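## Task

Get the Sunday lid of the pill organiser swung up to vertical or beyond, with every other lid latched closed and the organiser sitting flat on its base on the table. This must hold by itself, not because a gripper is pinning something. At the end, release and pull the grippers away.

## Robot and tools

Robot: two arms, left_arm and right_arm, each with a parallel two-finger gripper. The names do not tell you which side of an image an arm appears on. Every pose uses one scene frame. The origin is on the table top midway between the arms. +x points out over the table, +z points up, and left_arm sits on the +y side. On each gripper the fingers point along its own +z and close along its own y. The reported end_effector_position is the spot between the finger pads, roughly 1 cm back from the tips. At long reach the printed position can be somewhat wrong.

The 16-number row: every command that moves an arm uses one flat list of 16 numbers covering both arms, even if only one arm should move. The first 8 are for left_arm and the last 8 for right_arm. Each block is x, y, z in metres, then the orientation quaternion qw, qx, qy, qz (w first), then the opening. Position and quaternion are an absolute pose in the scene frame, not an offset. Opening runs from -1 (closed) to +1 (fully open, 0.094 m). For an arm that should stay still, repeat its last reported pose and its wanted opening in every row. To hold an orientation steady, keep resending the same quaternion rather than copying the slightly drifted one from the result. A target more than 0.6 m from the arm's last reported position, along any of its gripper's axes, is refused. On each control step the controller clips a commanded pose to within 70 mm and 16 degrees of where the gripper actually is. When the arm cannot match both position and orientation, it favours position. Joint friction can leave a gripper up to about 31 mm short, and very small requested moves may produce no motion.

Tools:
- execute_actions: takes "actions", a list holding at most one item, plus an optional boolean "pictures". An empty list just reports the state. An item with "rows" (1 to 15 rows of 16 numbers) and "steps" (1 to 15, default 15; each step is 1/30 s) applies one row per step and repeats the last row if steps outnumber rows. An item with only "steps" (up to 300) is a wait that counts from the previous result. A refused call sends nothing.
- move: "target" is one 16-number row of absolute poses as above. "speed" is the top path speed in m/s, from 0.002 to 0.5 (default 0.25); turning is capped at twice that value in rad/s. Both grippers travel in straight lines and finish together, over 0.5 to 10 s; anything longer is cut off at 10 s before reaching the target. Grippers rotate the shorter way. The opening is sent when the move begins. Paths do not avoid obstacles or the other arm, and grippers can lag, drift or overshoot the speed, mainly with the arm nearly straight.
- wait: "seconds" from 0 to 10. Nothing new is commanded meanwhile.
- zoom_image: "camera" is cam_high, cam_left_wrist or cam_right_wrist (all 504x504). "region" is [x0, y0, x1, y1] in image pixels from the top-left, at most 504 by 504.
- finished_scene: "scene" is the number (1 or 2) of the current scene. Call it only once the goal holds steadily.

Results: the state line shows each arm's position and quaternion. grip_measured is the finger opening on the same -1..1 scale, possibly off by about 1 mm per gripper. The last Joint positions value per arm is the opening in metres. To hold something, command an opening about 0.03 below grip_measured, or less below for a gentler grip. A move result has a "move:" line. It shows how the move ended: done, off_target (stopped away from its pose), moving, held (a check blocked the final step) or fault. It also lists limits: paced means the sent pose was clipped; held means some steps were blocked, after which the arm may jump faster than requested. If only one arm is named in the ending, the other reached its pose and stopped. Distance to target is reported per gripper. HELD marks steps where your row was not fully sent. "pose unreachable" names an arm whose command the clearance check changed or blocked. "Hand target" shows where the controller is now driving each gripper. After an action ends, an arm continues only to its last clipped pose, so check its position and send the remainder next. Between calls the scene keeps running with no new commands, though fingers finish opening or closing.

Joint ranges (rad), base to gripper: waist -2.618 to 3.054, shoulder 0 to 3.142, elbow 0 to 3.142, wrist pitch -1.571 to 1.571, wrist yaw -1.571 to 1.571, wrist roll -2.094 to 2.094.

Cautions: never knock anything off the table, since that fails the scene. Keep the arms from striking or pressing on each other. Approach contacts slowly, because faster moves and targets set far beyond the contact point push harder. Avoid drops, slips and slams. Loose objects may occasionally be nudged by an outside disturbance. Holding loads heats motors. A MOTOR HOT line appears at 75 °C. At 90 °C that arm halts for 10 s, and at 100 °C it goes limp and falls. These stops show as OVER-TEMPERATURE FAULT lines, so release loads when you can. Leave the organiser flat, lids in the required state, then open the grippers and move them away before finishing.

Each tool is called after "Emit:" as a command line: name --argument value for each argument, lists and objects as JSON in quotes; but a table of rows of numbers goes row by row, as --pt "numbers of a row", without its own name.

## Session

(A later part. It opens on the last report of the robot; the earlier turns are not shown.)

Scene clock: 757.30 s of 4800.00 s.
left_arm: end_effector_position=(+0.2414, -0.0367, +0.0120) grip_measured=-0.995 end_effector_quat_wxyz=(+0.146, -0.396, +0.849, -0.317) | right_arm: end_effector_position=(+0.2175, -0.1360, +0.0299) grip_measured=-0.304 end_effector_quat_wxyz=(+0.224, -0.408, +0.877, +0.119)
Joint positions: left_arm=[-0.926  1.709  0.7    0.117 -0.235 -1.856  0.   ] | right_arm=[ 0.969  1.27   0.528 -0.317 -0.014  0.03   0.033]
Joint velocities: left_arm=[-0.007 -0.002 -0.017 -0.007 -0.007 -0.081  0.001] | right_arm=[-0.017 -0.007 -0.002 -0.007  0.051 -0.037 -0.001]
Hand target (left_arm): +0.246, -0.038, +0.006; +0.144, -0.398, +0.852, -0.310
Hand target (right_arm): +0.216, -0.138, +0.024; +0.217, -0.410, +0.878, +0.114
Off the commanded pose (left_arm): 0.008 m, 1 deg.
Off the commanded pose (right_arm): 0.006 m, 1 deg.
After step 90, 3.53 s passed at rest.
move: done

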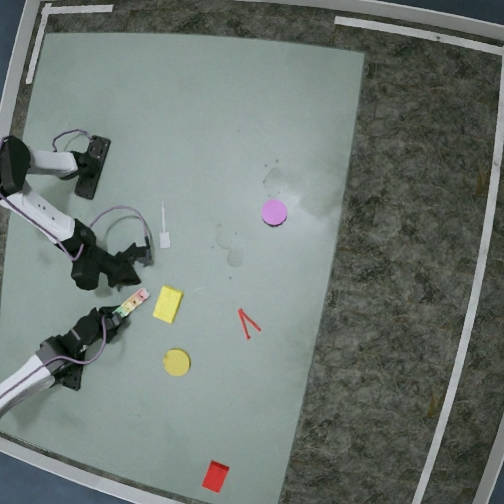

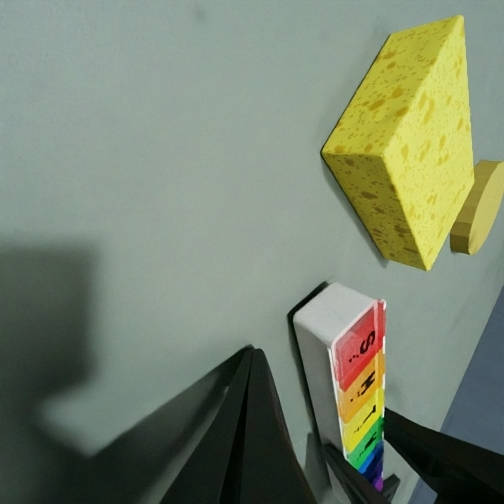

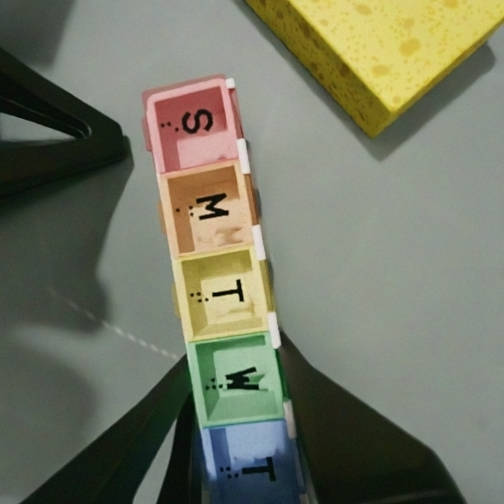

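Emit:
move --target '[0.246,-0.043,0.022,0.144,-0.397,0.851,-0.310,-1,0.2165,-0.138,0.024,0.217,-0.41,0.878,0.114,-0.35]' --speed 0.03

Emit:
zoom_image --camera "cam_right_wrist" --region '[60,40,280,220]'

Scene clock: 764.67 s of 4800.00 s.
left_arm: end_effector_position=(+0.2453, -0.0437, +0.0206) grip_measured=-0.995 end_effector_quat_wxyz=(+0.146, -0.396, +0.849, -0.317) | right_arm: end_effector_position=(+0.2175, -0.1360, +0.0299) grip_measured=-0.304 end_effector_quat_wxyz=(+0.224, -0.408, +0.877, +0.119)
Joint positions: left_arm=[-0.926  1.709  0.746  0.072 -0.235 -1.856  0.   ] | right_arm=[ 0.969  1.27   0.528 -0.317 -0.014  0.03   0.033]
Joint velocities: left_arm=[-0.002 -0.012  0.002 -0.095 -0.037  0.037 -0.   ] | right_arm=[ 0.017 -0.027 -0.012  0.066 -0.066  0.022  0.   ]
Hand target (left_arm): +0.246, -0.043, +0.022; +0.144, -0.397, +0.851, -0.311
Hand target (right_arm): +0.216, -0.138, +0.024; +0.217, -0.410, +0.878, +0.114
Off the commanded pose (left_arm): 0.002 m, 1 deg.
Off the commanded pose (right_arm): 0.006 m, 1 deg.
After step 90, 3.67 s passed at rest.
move: done

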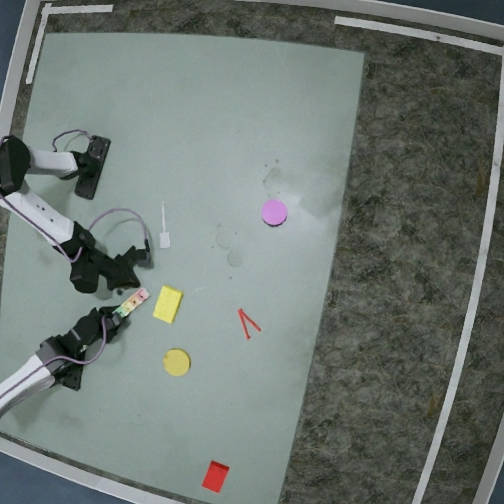

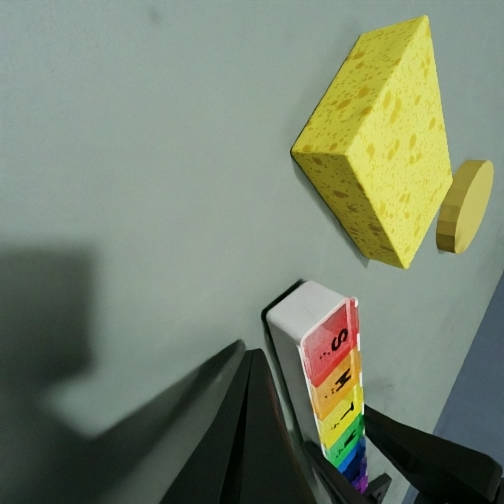

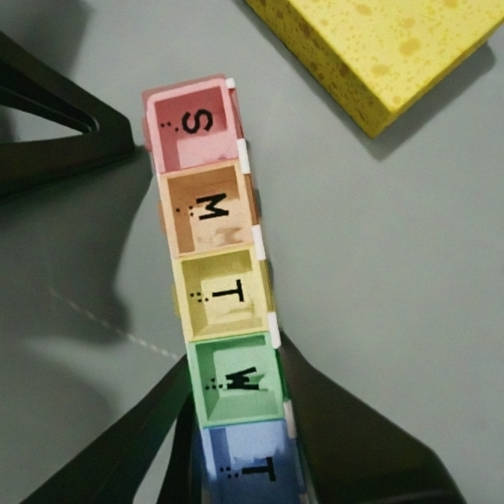

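Region (60, 40, 280, 220) of cam_right_wrist's 504x504 image, scaled by 2.291, with more detail than that image has; it fills the top 412 rows of this view, and the rest is white.

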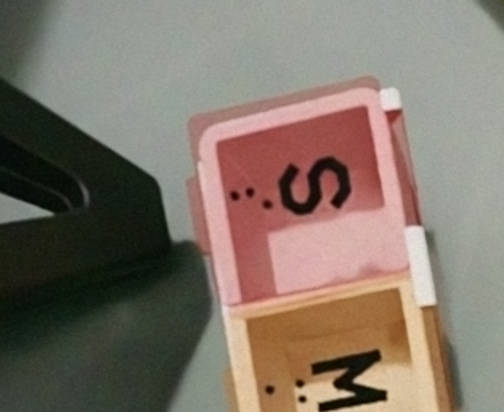

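Emit:
move --target '[0.253,-0.050,0.024,0.144,-0.397,0.851,-0.310,-1,0.2165,-0.138,0.024,0.217,-0.41,0.878,0.114,-0.35]' --speed 0.02

Emit:
zoom_image --camera "cam_right_wrist" --region '[60,40,280,220]'

Scene clock: 771.97 s of 4800.00 s.
left_arm: end_effector_position=(+0.2505, -0.0533, +0.0319) grip_measured=-0.995 end_effector_quat_wxyz=(+0.147, -0.395, +0.845, -0.328) | right_arm: end_effector_position=(+0.2175, -0.1360, +0.0299) grip_measured=-0.304 end_effector_quat_wxyz=(+0.224, -0.408, +0.877, +0.119)
Joint positions: left_arm=[-0.926  1.709  0.787  0.054 -0.235 -1.854  0.   ] | right_arm=[ 0.969  1.27   0.528 -0.317 -0.014  0.03   0.033]
Joint velocities: left_arm=[-0.022 -0.002 -0.002  0.007 -0.007 -0.022 -0.   ] | right_arm=[ 0.002 -0.012  0.007 -0.022 -0.051 -0.022 -0.   ]
Hand target (left_arm): +0.253, -0.050, +0.024; +0.144, -0.397, +0.851, -0.311
Hand target (right_arm): +0.216, -0.138, +0.024; +0.217, -0.410, +0.878, +0.114
Off the commanded pose (left_arm): 0.009 m, 2 deg.
Off the commanded pose (right_arm): 0.006 m, 1 deg.
After step 90, 3.47 s passed at rest.
move: done

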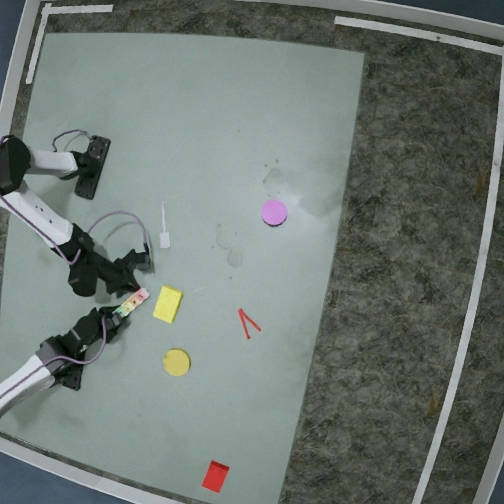

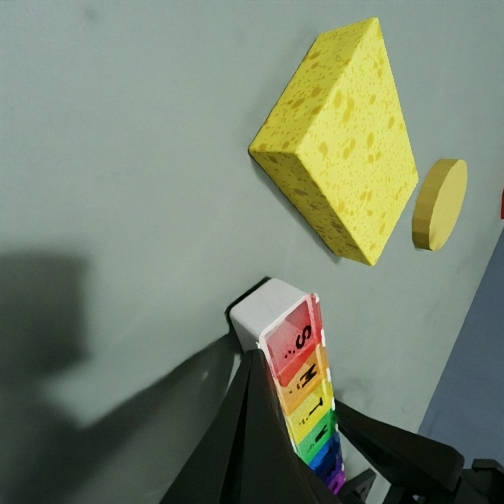

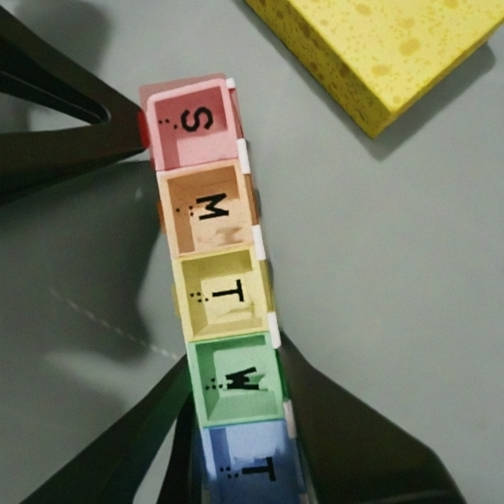

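Region (60, 40, 280, 220) of cam_right_wrist's 504x504 image, scaled by 2.291, with more detail than that image has; it fills the top 412 rows of this view, and the rest is white.

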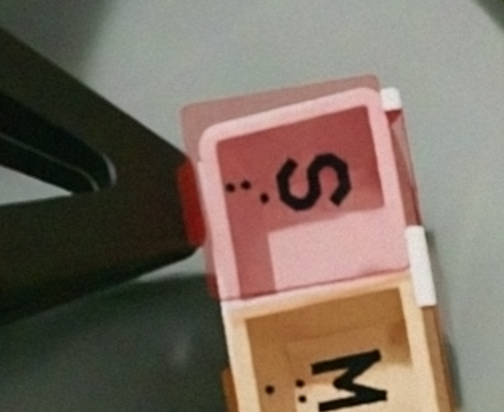

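Emit:
move --target '[0.256,-0.053,0.046,0.144,-0.397,0.851,-0.310,-1,0.2165,-0.138,0.024,0.217,-0.41,0.878,0.114,-0.35]' --speed 0.02

Emit:
zoom_image --camera "cam_right_wrist" --region '[60,40,280,220]'

Scene clock: 779.00 s of 4800.00 s.
left_arm: end_effector_position=(+0.2537, -0.0535, +0.0380) grip_measured=-0.995 end_effector_quat_wxyz=(+0.147, -0.398, +0.851, -0.310) | right_arm: end_effector_position=(+0.2175, -0.1360, +0.0299) grip_measured=-0.304 end_effector_quat_wxyz=(+0.224, -0.408, +0.877, +0.119)
Joint positions: left_arm=[-0.919  1.709  0.845 -0.042 -0.234 -1.852  0.   ] | right_arm=[ 0.969  1.27   0.528 -0.317 -0.014  0.03   0.033]
Joint velocities: left_arm=[ 0.002 -0.007  0.007 -0.081 -0.066  0.037 -0.   ] | right_arm=[-0.007  0.007 -0.012  0.037 -0.066 -0.037 -0.001]
Hand target (left_arm): +0.256, -0.053, +0.046; +0.144, -0.397, +0.851, -0.311
Hand target (right_arm): +0.216, -0.138, +0.024; +0.217, -0.410, +0.878, +0.114
Off the commanded pose (left_arm): 0.008 m, 0 deg.
Off the commanded pose (right_arm): 0.006 m, 1 deg.
After step 90, 2.97 s passed at rest.
move: done

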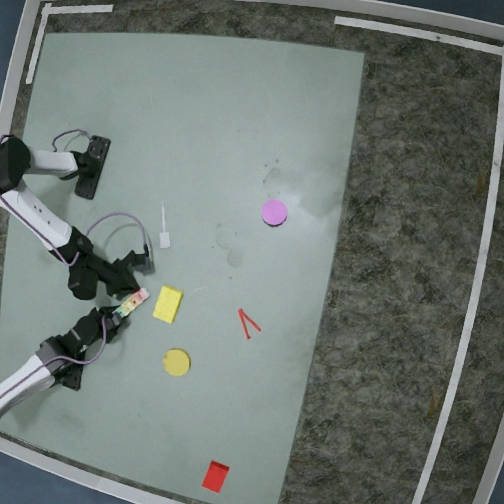

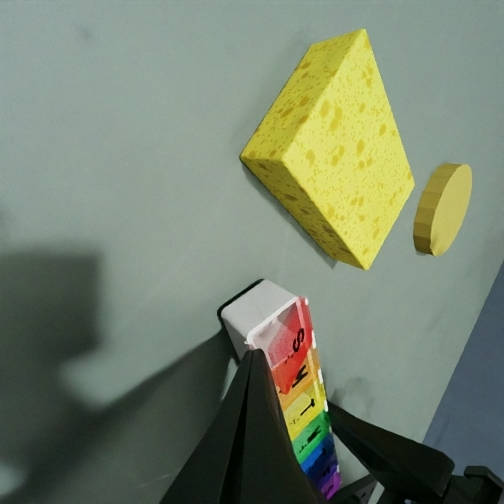

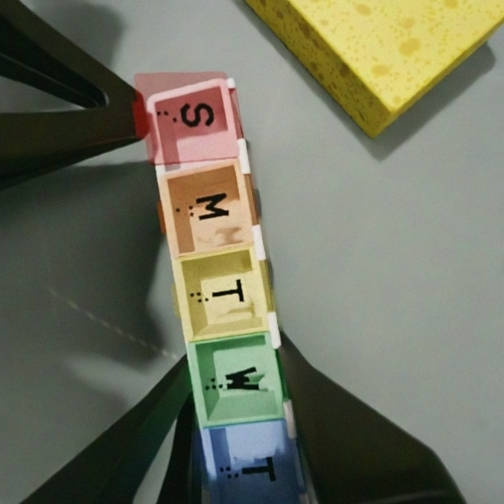

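Region (60, 40, 280, 220) of cam_right_wrist's 504x504 image, scaled by 2.291, with more detail than that image has; it fills the top 412 rows of this view, and the rest is white.

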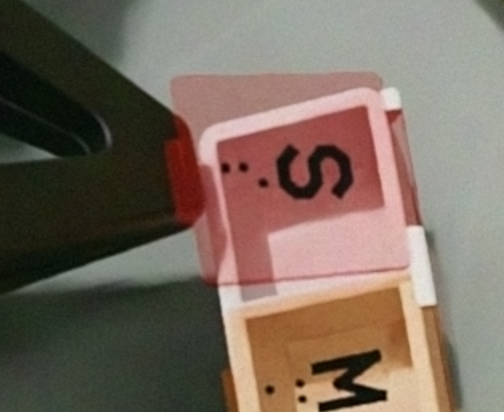

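Working. Continue up and forward.

Emit:
move --target '[0.264,-0.058,0.057,0.144,-0.397,0.851,-0.310,-1,0.2165,-0.138,0.024,0.217,-0.41,0.878,0.114,-0.35]' --speed 0.02

Emit:
zoom_image --camera "cam_right_wrist" --region '[60,40,280,220]'

Scene clock: 786.33 s of 4800.00 s.
left_arm: end_effector_position=(+0.2616, -0.0587, +0.0501) grip_measured=-0.995 end_effector_quat_wxyz=(+0.147, -0.397, +0.851, -0.310) | right_arm: end_effector_position=(+0.2175, -0.1360, +0.0299) grip_measured=-0.304 end_effector_quat_wxyz=(+0.224, -0.408, +0.877, +0.119)
Joint positions: left_arm=[-0.905  1.709  0.902 -0.094 -0.225 -1.841  0.   ] | right_arm=[ 0.969  1.27   0.528 -0.317 -0.014  0.03   0.033]
Joint velocities: left_arm=[ 0.007  0.007 -0.002 -0.051 -0.007 -0.051 -0.001] | right_arm=[ 0.007 -0.012  0.022 -0.022  0.051  0.007  0.   ]
Hand target (left_arm): +0.264, -0.058, +0.057; +0.144, -0.397, +0.851, -0.311
Hand target (right_arm): +0.216, -0.138, +0.024; +0.217, -0.410, +0.878, +0.114
Off the commanded pose (left_arm): 0.007 m, 0 deg.
Off the commanded pose (right_arm): 0.006 m, 1 deg.
After step 90, 2.93 s passed at rest.
move: done

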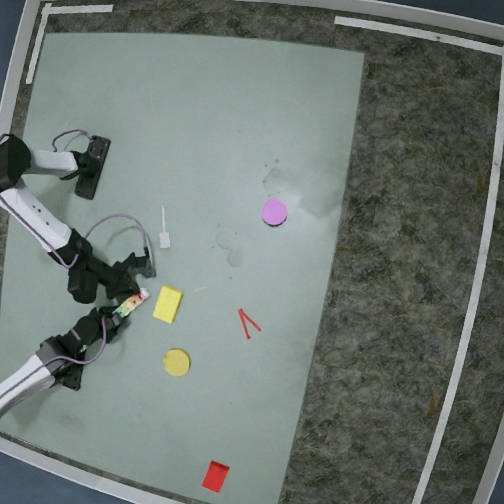

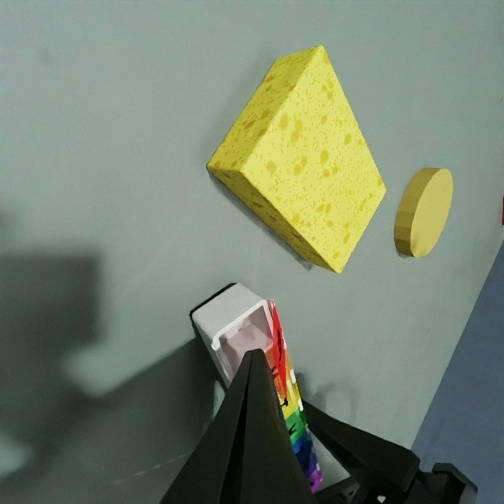

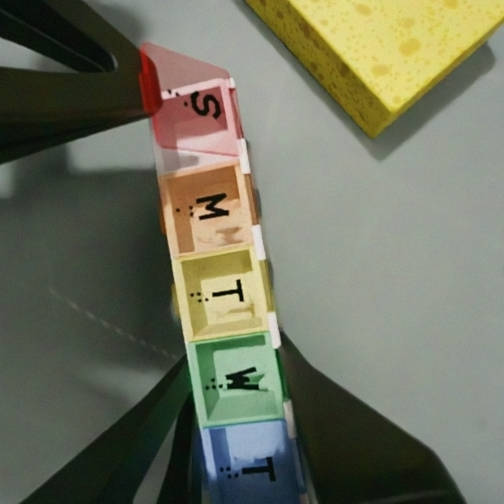

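Region (60, 40, 280, 220) of cam_right_wrist's 504x504 image, scaled by 2.291, with more detail than that image has; it fills the top 412 rows of this view, and the rest is white.

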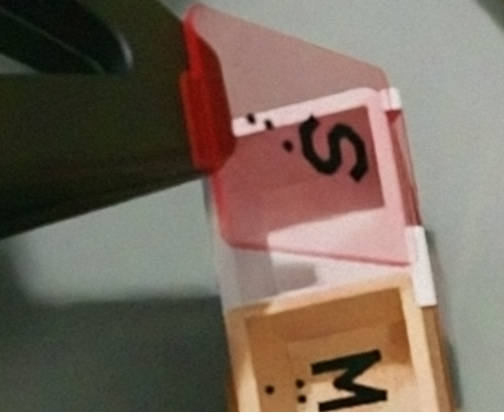

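Emit:
move --target '[0.279,-0.070,0.058,0.144,-0.397,0.851,-0.310,-1,0.2165,-0.138,0.024,0.217,-0.41,0.878,0.114,-0.35]' --speed 0.02

Emit:
zoom_image --camera "cam_right_wrist" --region '[80,0,340,220]'

Scene clock: 794.33 s of 4800.00 s.
left_arm: end_effector_position=(+0.2772, -0.0722, +0.0691) grip_measured=-0.995 end_effector_quat_wxyz=(+0.148, -0.396, +0.844, -0.329) | right_arm: end_effector_position=(+0.2175, -0.1360, +0.0299) grip_measured=-0.304 end_effector_quat_wxyz=(+0.224, -0.408, +0.877, +0.119)
Joint positions: left_arm=[-0.885  1.724  0.977 -0.11  -0.211 -1.824  0.   ] | right_arm=[ 0.969  1.27   0.528 -0.317 -0.014  0.03   0.033]
Joint velocities: left_arm=[-0.002 -0.022 -0.002  0.022 -0.037  0.066 -0.   ] | right_arm=[-0.032 -0.007 -0.012 -0.081  0.007 -0.081  0.   ]
Hand target (left_arm): +0.279, -0.070, +0.058; +0.144, -0.397, +0.851, -0.311
Hand target (right_arm): +0.216, -0.138, +0.024; +0.217, -0.410, +0.878, +0.114
Off the commanded pose (left_arm): 0.011 m, 2 deg.
Off the commanded pose (right_arm): 0.006 m, 1 deg.
After step 90, 3.47 s passed at rest.
move: off_target (left_arm)

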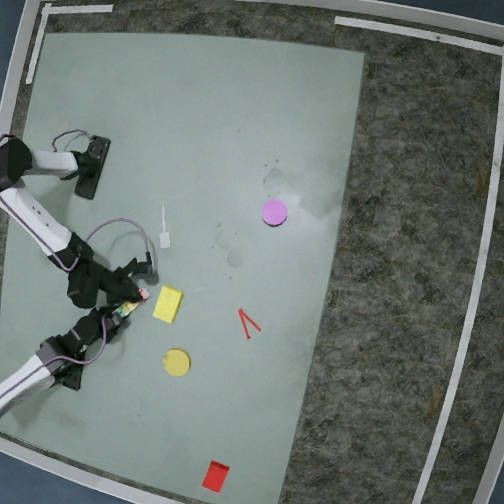

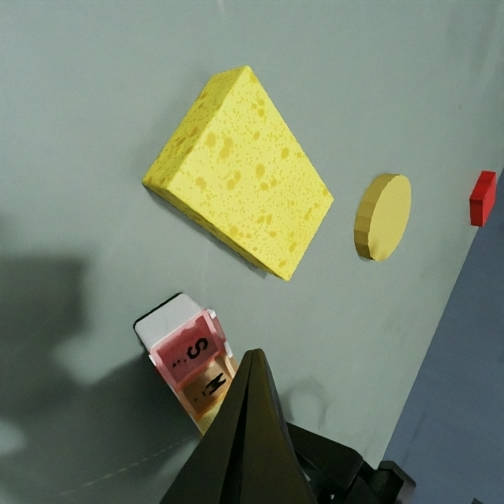

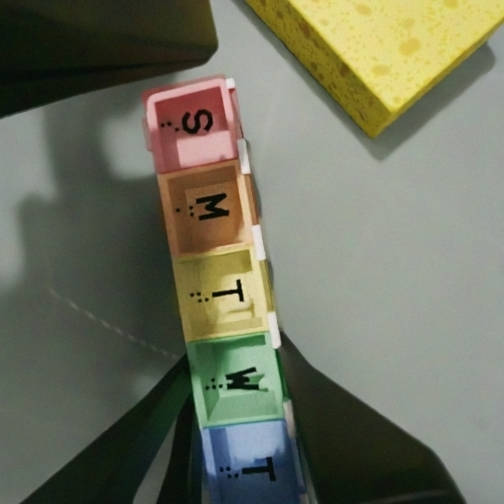

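Region (80, 0, 340, 220) of cam_right_wrist's 504x504 image, scaled by 1.938, with more detail than that image has; it fills the top 426 rows of this view, and the rest is white.

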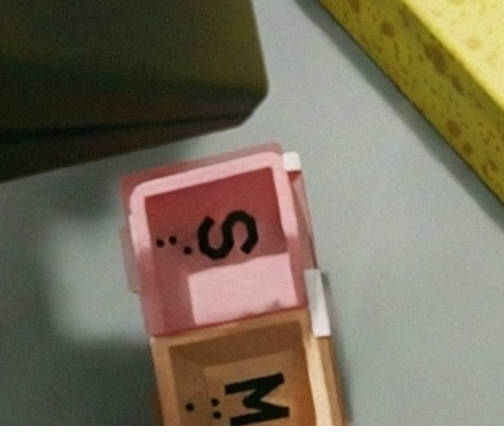

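Emit:
move --target '[0.240,-0.040,0.05,0.144,-0.397,0.851,-0.310,-1,0.2165,-0.138,0.024,0.217,-0.41,0.878,0.114,-0.35]' --speed 0.08

Emit:
move --target '[0.240,-0.040,0.010,0.144,-0.397,0.851,-0.310,-1,0.2165,-0.138,0.024,0.217,-0.41,0.878,0.114,-0.35]' --speed 0.05

Scene clock: 802.27 s of 4800.00 s.
left_arm: end_effector_position=(+0.2447, -0.0433, +0.0503) grip_measured=-0.995 end_effector_quat_wxyz=(+0.143, -0.397, +0.853, -0.308) | right_arm: end_effector_position=(+0.2175, -0.1360, +0.0299) grip_measured=-0.304 end_effector_quat_wxyz=(+0.224, -0.408, +0.877, +0.119)
Joint positions: left_arm=[-0.924  1.632  0.822 -0.101 -0.229 -1.857  0.   ] | right_arm=[ 0.969  1.27   0.528 -0.317 -0.014  0.03   0.033]
Joint velocities: left_arm=[-0.017  0.007 -0.007  0.037  0.007 -0.095  0.   ] | right_arm=[ 0.002 -0.012  0.002  0.051 -0.051 -0.037 -0.   ]
Hand target (left_arm): +0.240, -0.040, +0.050; +0.144, -0.397, +0.852, -0.310
Hand target (right_arm): +0.216, -0.138, +0.024; +0.217, -0.410, +0.878, +0.114
Off the commanded pose (left_arm): 0.006 m, 0 deg.
Off the commanded pose (right_arm): 0.006 m, 1 deg.
After step 90, 3.97 s passed at rest.
move: done

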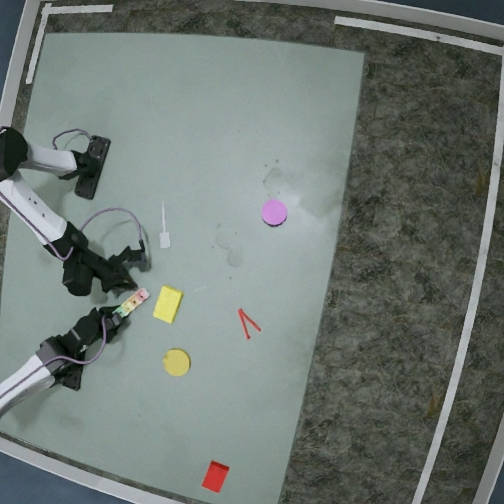

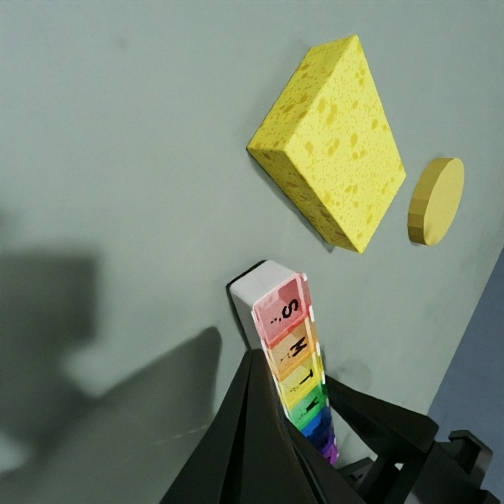

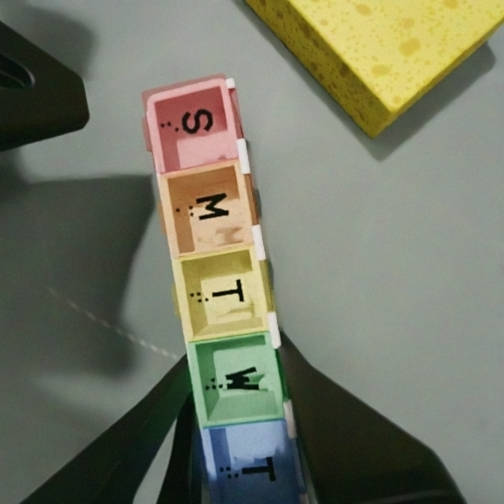

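Scene clock: 803.60 s of 4800.00 s.
left_arm: end_effector_position=(+0.2465, -0.0463, +0.0274) grip_measured=-0.995 end_effector_quat_wxyz=(+0.145, -0.397, +0.845, -0.329) | right_arm: end_effector_position=(+0.2175, -0.1360, +0.0299) grip_measured=-0.304 end_effector_quat_wxyz=(+0.224, -0.408, +0.877, +0.119)
Joint positions: left_arm=[-0.924  1.693  0.745  0.082 -0.23  -1.858  0.   ] | right_arm=[ 0.969  1.27   0.528 -0.317 -0.014  0.03   0.033]
Joint velocities: left_arm=[0.002 0.017 0.002 0.081 0.022 0.007 0.001] | right_arm=[ 0.012 -0.012 -0.012  0.007  0.051  0.066 -0.001]
Hand target (left_arm): +0.240, -0.040, +0.011; +0.144, -0.397, +0.852, -0.310
Hand target (right_arm): +0.216, -0.138, +0.024; +0.217, -0.410, +0.878, +0.114
Off the commanded pose (left_arm): 0.020 m, 2 deg.
Off the commanded pose (right_arm): 0.006 m, 1 deg.
move: off_target (left_arm)

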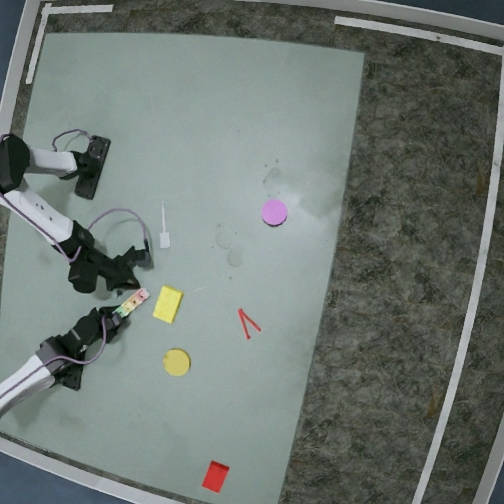

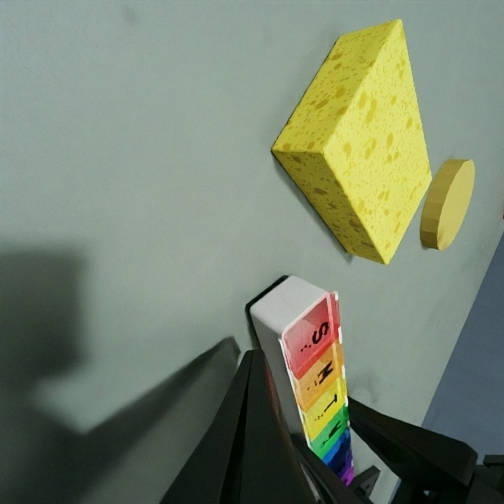

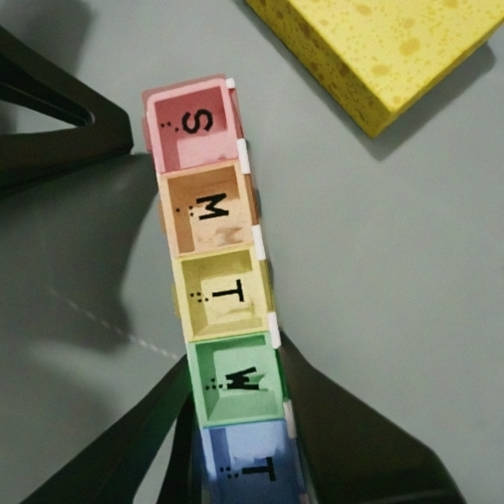

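Emit:
move --target '[0.240,-0.039,0.002,0.144,-0.397,0.851,-0.310,-1,0.2165,-0.138,0.024,0.217,-0.41,0.878,0.114,-0.35]' --speed 0.03

Emit:
zoom_image --camera "cam_right_wrist" --region '[60,40,280,220]'

Scene clock: 812.00 s of 4800.00 s.
left_arm: end_effector_position=(+0.2461, -0.0456, +0.0193) grip_measured=-0.995 end_effector_quat_wxyz=(+0.145, -0.397, +0.845, -0.329) | right_arm: end_effector_position=(+0.2175, -0.1360, +0.0299) grip_measured=-0.304 end_effector_quat_wxyz=(+0.224, -0.408, +0.877, +0.119)
Joint positions: left_arm=[-0.924  1.715  0.728  0.12  -0.23  -1.858  0.   ] | right_arm=[ 0.969  1.27   0.528 -0.317 -0.014  0.03   0.033]
Joint velocities: left_arm=[ 0.007  0.002 -0.002 -0.007 -0.022  0.007 -0.   ] | right_arm=[-0.007 -0.007 -0.017 -0.022  0.095 -0.037  0.001]
Hand target (left_arm): +0.240, -0.039, +0.003; +0.144, -0.397, +0.852, -0.310
Hand target (right_arm): +0.216, -0.138, +0.024; +0.217, -0.410, +0.878, +0.114
Off the commanded pose (left_arm): 0.019 m, 2 deg.
Off the commanded pose (right_arm): 0.006 m, 1 deg.
After step 90, 4.17 s passed at rest.
move: off_target (left_arm)

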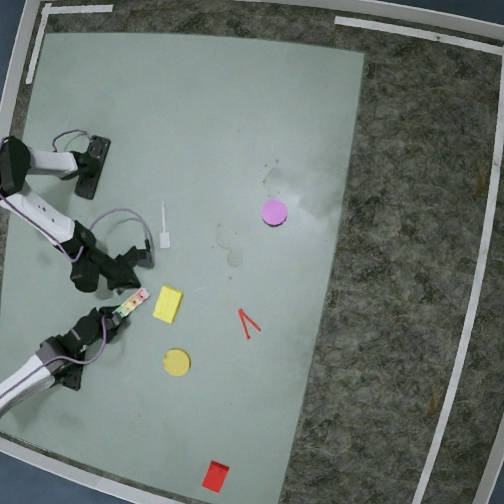

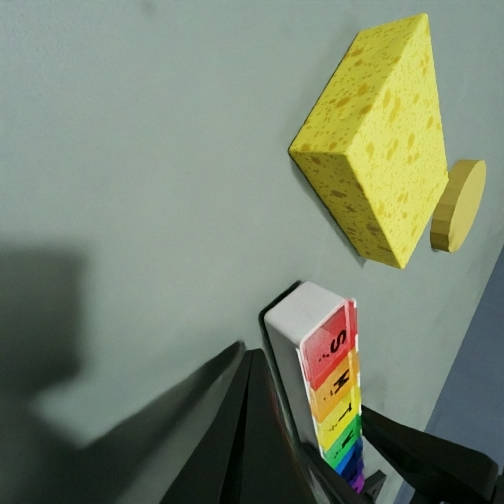

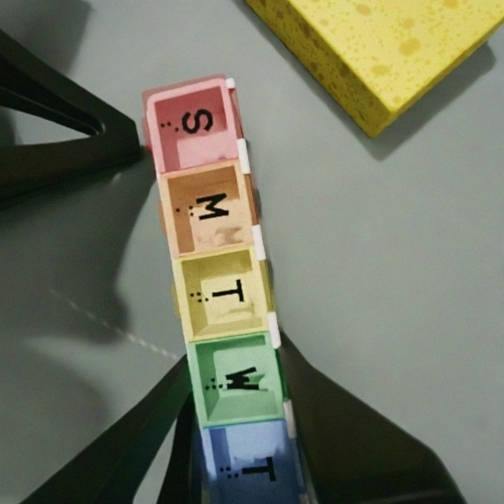

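Region (60, 40, 280, 220) of cam_right_wrist's 504x504 image, scaled by 2.291, with more detail than that image has; it fills the top 412 rows of this view, and the rest is white.

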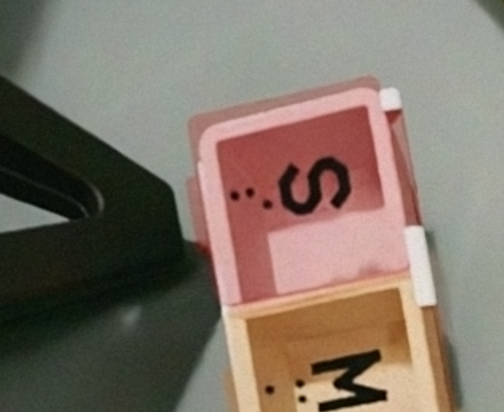

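Emit:
move --target '[0.252,-0.049,0.026,0.144,-0.397,0.851,-0.310,-1,0.2165,-0.138,0.024,0.217,-0.41,0.878,0.114,-0.35]' --speed 0.02

Emit:
zoom_image --camera "cam_right_wrist" --region '[60,40,280,220]'

Scene clock: 823.03 s of 4800.00 s.
left_arm: end_effector_position=(+0.2492, -0.0512, +0.0276) grip_measured=-0.995 end_effector_quat_wxyz=(+0.144, -0.396, +0.848, -0.321) | right_arm: end_effector_position=(+0.2175, -0.1360, +0.0299) grip_measured=-0.304 end_effector_quat_wxyz=(+0.224, -0.408, +0.877, +0.119)
Joint positions: left_arm=[-0.924  1.715  0.785  0.048 -0.23  -1.856  0.   ] | right_arm=[ 0.969  1.27   0.528 -0.317 -0.014  0.03   0.033]
Joint velocities: left_arm=[ 0.007 -0.017 -0.012 -0.066 -0.037  0.022  0.   ] | right_arm=[-0.012 -0.007 -0.022  0.051 -0.022 -0.022  0.   ]
Hand target (left_arm): +0.252, -0.049, +0.026; +0.144, -0.397, +0.851, -0.311
Hand target (right_arm): +0.216, -0.138, +0.024; +0.217, -0.410, +0.878, +0.114
Off the commanded pose (left_arm): 0.004 m, 1 deg.
Off the commanded pose (right_arm): 0.006 m, 1 deg.
After step 90, 6.77 s passed at rest.
move: done

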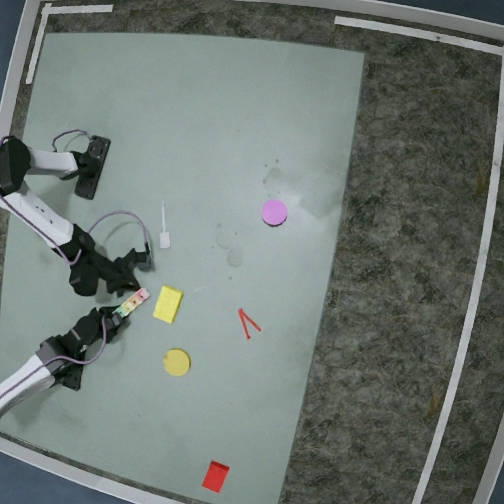

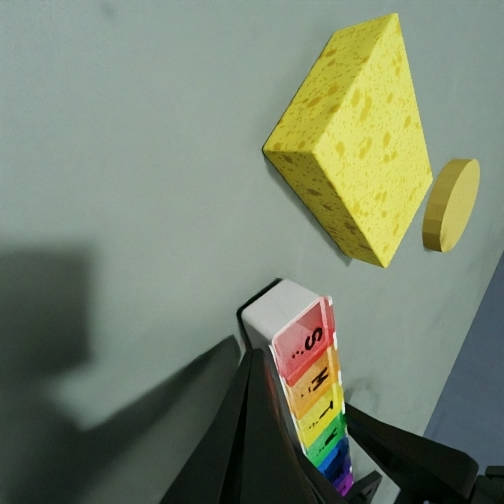

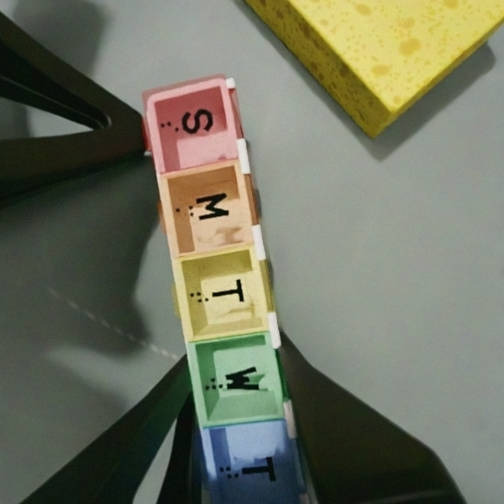

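Region (60, 40, 280, 220) of cam_right_wrist's 504x504 image, scaled by 2.291, with more detail than that image has; it fills the top 412 rows of this view, and the rest is white.

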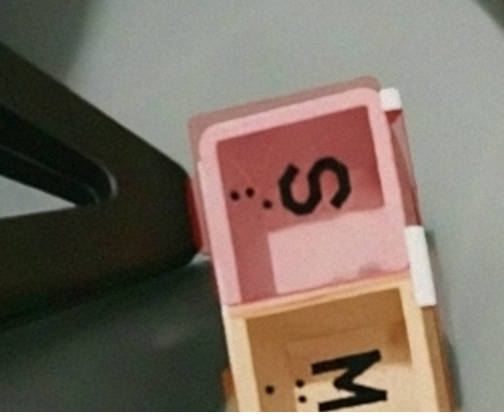

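Tip is under the tab. Continue up/forward.

Emit:
move --target '[0.257,-0.053,0.044,0.144,-0.397,0.851,-0.310,-1,0.2165,-0.138,0.024,0.217,-0.41,0.878,0.114,-0.35]' --speed 0.02

Emit:
zoom_image --camera "cam_right_wrist" --region '[60,40,280,220]'

Scene clock: 832.30 s of 4800.00 s.
left_arm: end_effector_position=(+0.2542, -0.0534, +0.0357) grip_measured=-0.995 end_effector_quat_wxyz=(+0.146, -0.397, +0.852, -0.309) | right_arm: end_effector_position=(+0.2175, -0.1360, +0.0299) grip_measured=-0.304 end_effector_quat_wxyz=(+0.224, -0.408, +0.877, +0.119)
Joint positions: left_arm=[-0.916  1.715  0.843 -0.034 -0.23  -1.85   0.   ] | right_arm=[ 0.969  1.27   0.528 -0.317 -0.014  0.03   0.033]
Joint velocities: left_arm=[ 0.002  0.017 -0.007  0.007  0.022 -0.007 -0.   ] | right_arm=[-0.007 -0.002 -0.012 -0.051 -0.022 -0.081  0.   ]
Hand target (left_arm): +0.257, -0.053, +0.044; +0.144, -0.397, +0.851, -0.311
Hand target (right_arm): +0.216, -0.138, +0.024; +0.217, -0.410, +0.878, +0.114
Off the commanded pose (left_arm): 0.009 m, 0 deg.
Off the commanded pose (right_arm): 0.006 m, 1 deg.
After step 90, 5.07 s passed at rest.
move: done

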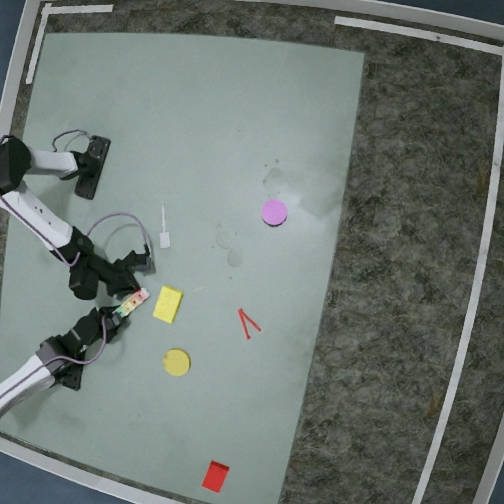

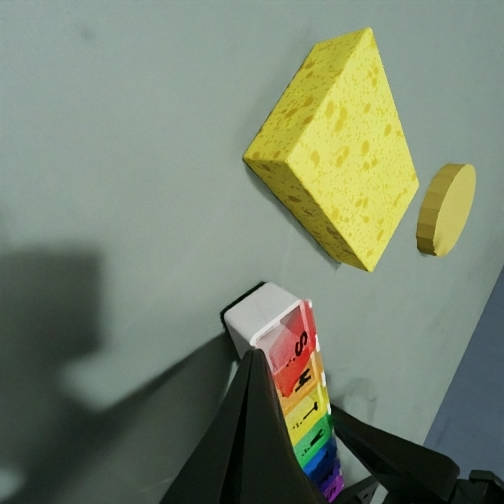

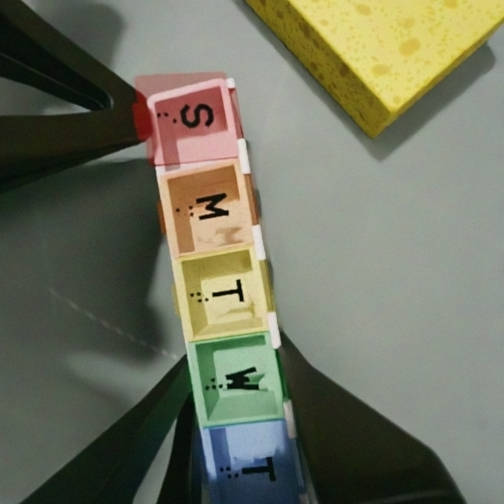

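Region (60, 40, 280, 220) of cam_right_wrist's 504x504 image, scaled by 2.291, with more detail than that image has; it fills the top 412 rows of this view, and the rest is white.

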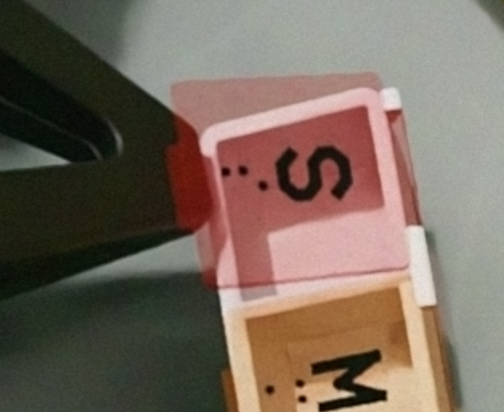

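Emit:
move --target '[0.265,-0.058,0.050,0.144,-0.397,0.851,-0.310,-1,0.2165,-0.138,0.024,0.217,-0.41,0.878,0.114,-0.35]' --speed 0.02

Emit:
zoom_image --camera "cam_right_wrist" --region '[60,20,300,220]'

Scene clock: 839.50 s of 4800.00 s.
left_arm: end_effector_position=(+0.2629, -0.0592, +0.0474) grip_measured=-0.995 end_effector_quat_wxyz=(+0.147, -0.397, +0.849, -0.315) | right_arm: end_effector_position=(+0.2175, -0.1360, +0.0299) grip_measured=-0.304 end_effector_quat_wxyz=(+0.224, -0.408, +0.877, +0.119)
Joint positions: left_arm=[-0.902  1.715  0.889 -0.064 -0.224 -1.838  0.   ] | right_arm=[ 0.969  1.27   0.528 -0.317 -0.014  0.03   0.033]
Joint velocities: left_arm=[-0.002 -0.007 -0.002  0.022 -0.037 -0.022 -0.   ] | right_arm=[ 0.007 -0.012 -0.012 -0.037  0.051 -0.007  0.   ]
Hand target (left_arm): +0.265, -0.058, +0.050; +0.144, -0.397, +0.851, -0.311
Hand target (right_arm): +0.216, -0.138, +0.024; +0.217, -0.410, +0.878, +0.114
Off the commanded pose (left_arm): 0.004 m, 1 deg.
Off the commanded pose (right_arm): 0.006 m, 1 deg.
After step 90, 3.00 s passed at rest.
move: done

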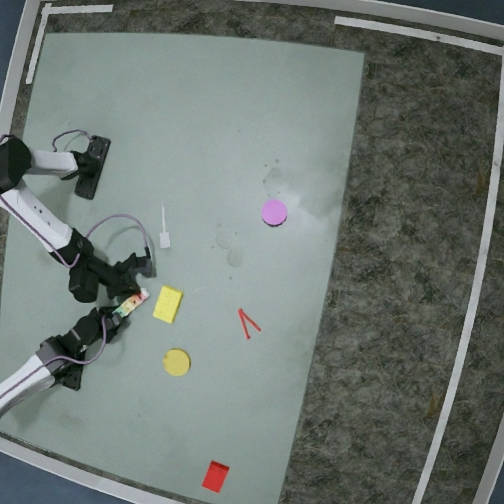

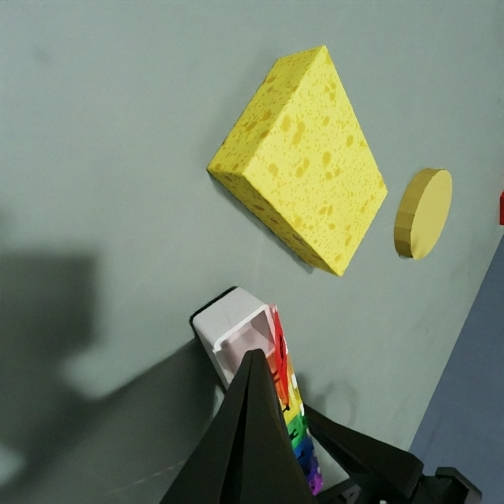

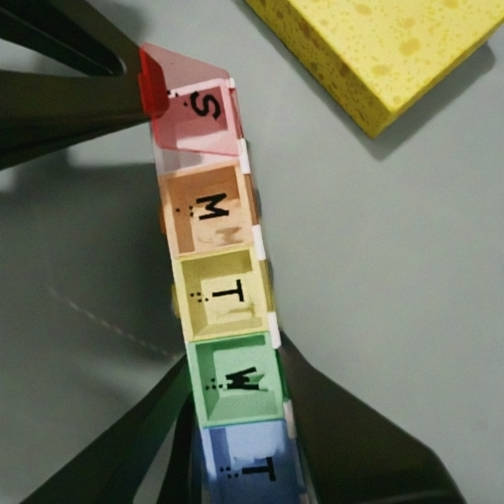

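Region (60, 20, 300, 220) of cam_right_wrist's 504x504 image, scaled by 2.100, with more detail than that image has.

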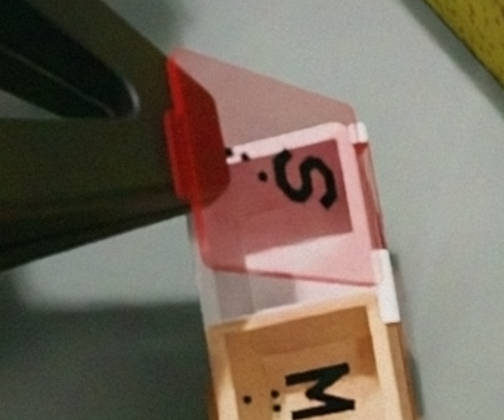

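Emit:
move --target '[0.276,-0.067,0.038,0.144,-0.397,0.851,-0.310,-1,0.2165,-0.138,0.024,0.217,-0.41,0.878,0.114,-0.35]' --speed 0.02

Emit:
zoom_image --camera "cam_right_wrist" --region '[60,0,340,220]'

Scene clock: 846.97 s of 4800.00 s.
left_arm: end_effector_position=(+0.2710, -0.0638, +0.0434) grip_measured=-0.995 end_effector_quat_wxyz=(+0.147, -0.397, +0.850, -0.313) | right_arm: end_effector_position=(+0.2175, -0.1360, +0.0299) grip_measured=-0.304 end_effector_quat_wxyz=(+0.224, -0.408, +0.877, +0.119)
Joint positions: left_arm=[-0.888  1.754  0.92  -0.06  -0.214 -1.827  0.   ] | right_arm=[ 0.969  1.27   0.528 -0.317 -0.014  0.03   0.033]
Joint velocities: left_arm=[ 0.007  0.007  0.007  0.037 -0.066 -0.051  0.   ] | right_arm=[ 0.022 -0.002 -0.007 -0.022 -0.022  0.022 -0.   ]
Hand target (left_arm): +0.276, -0.067, +0.038; +0.144, -0.397, +0.852, -0.310
Hand target (right_arm): +0.216, -0.138, +0.024; +0.217, -0.410, +0.878, +0.114
Off the commanded pose (left_arm): 0.008 m, 0 deg.
Off the commanded pose (right_arm): 0.006 m, 1 deg.
After step 90, 3.33 s passed at rest.
move: done

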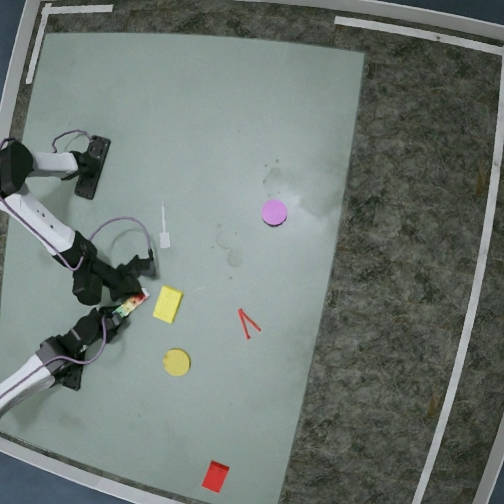

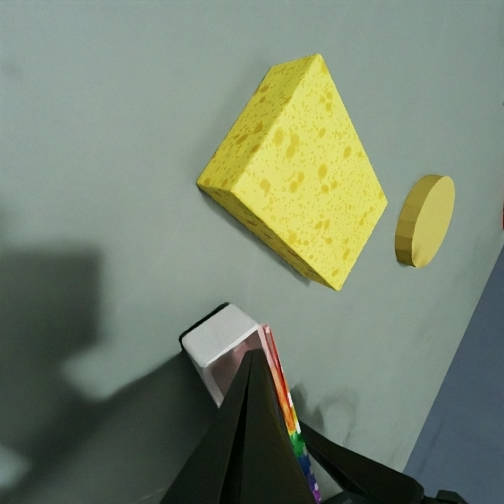

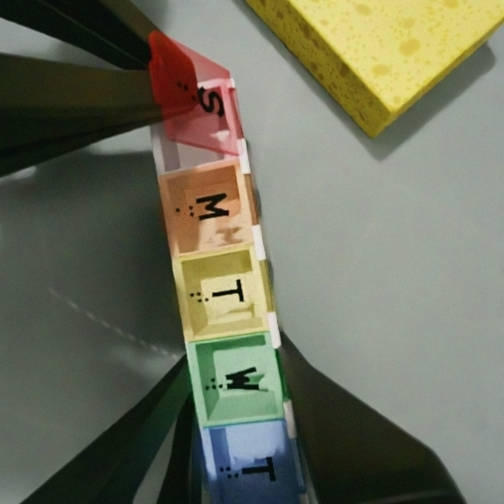

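Region (60, 0, 340, 220) of cam_right_wrist's 504x504 image, scaled by 1.800, with more detail than that image has; it fills the top 396 rows of this view, and the rest is white.

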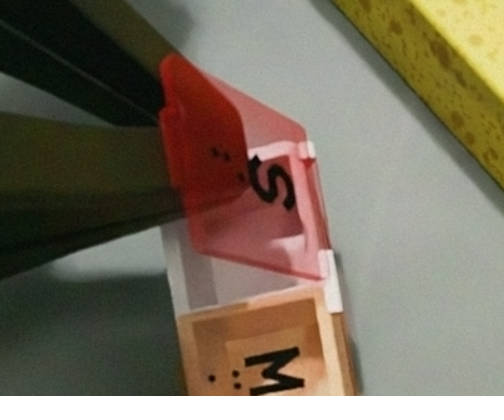

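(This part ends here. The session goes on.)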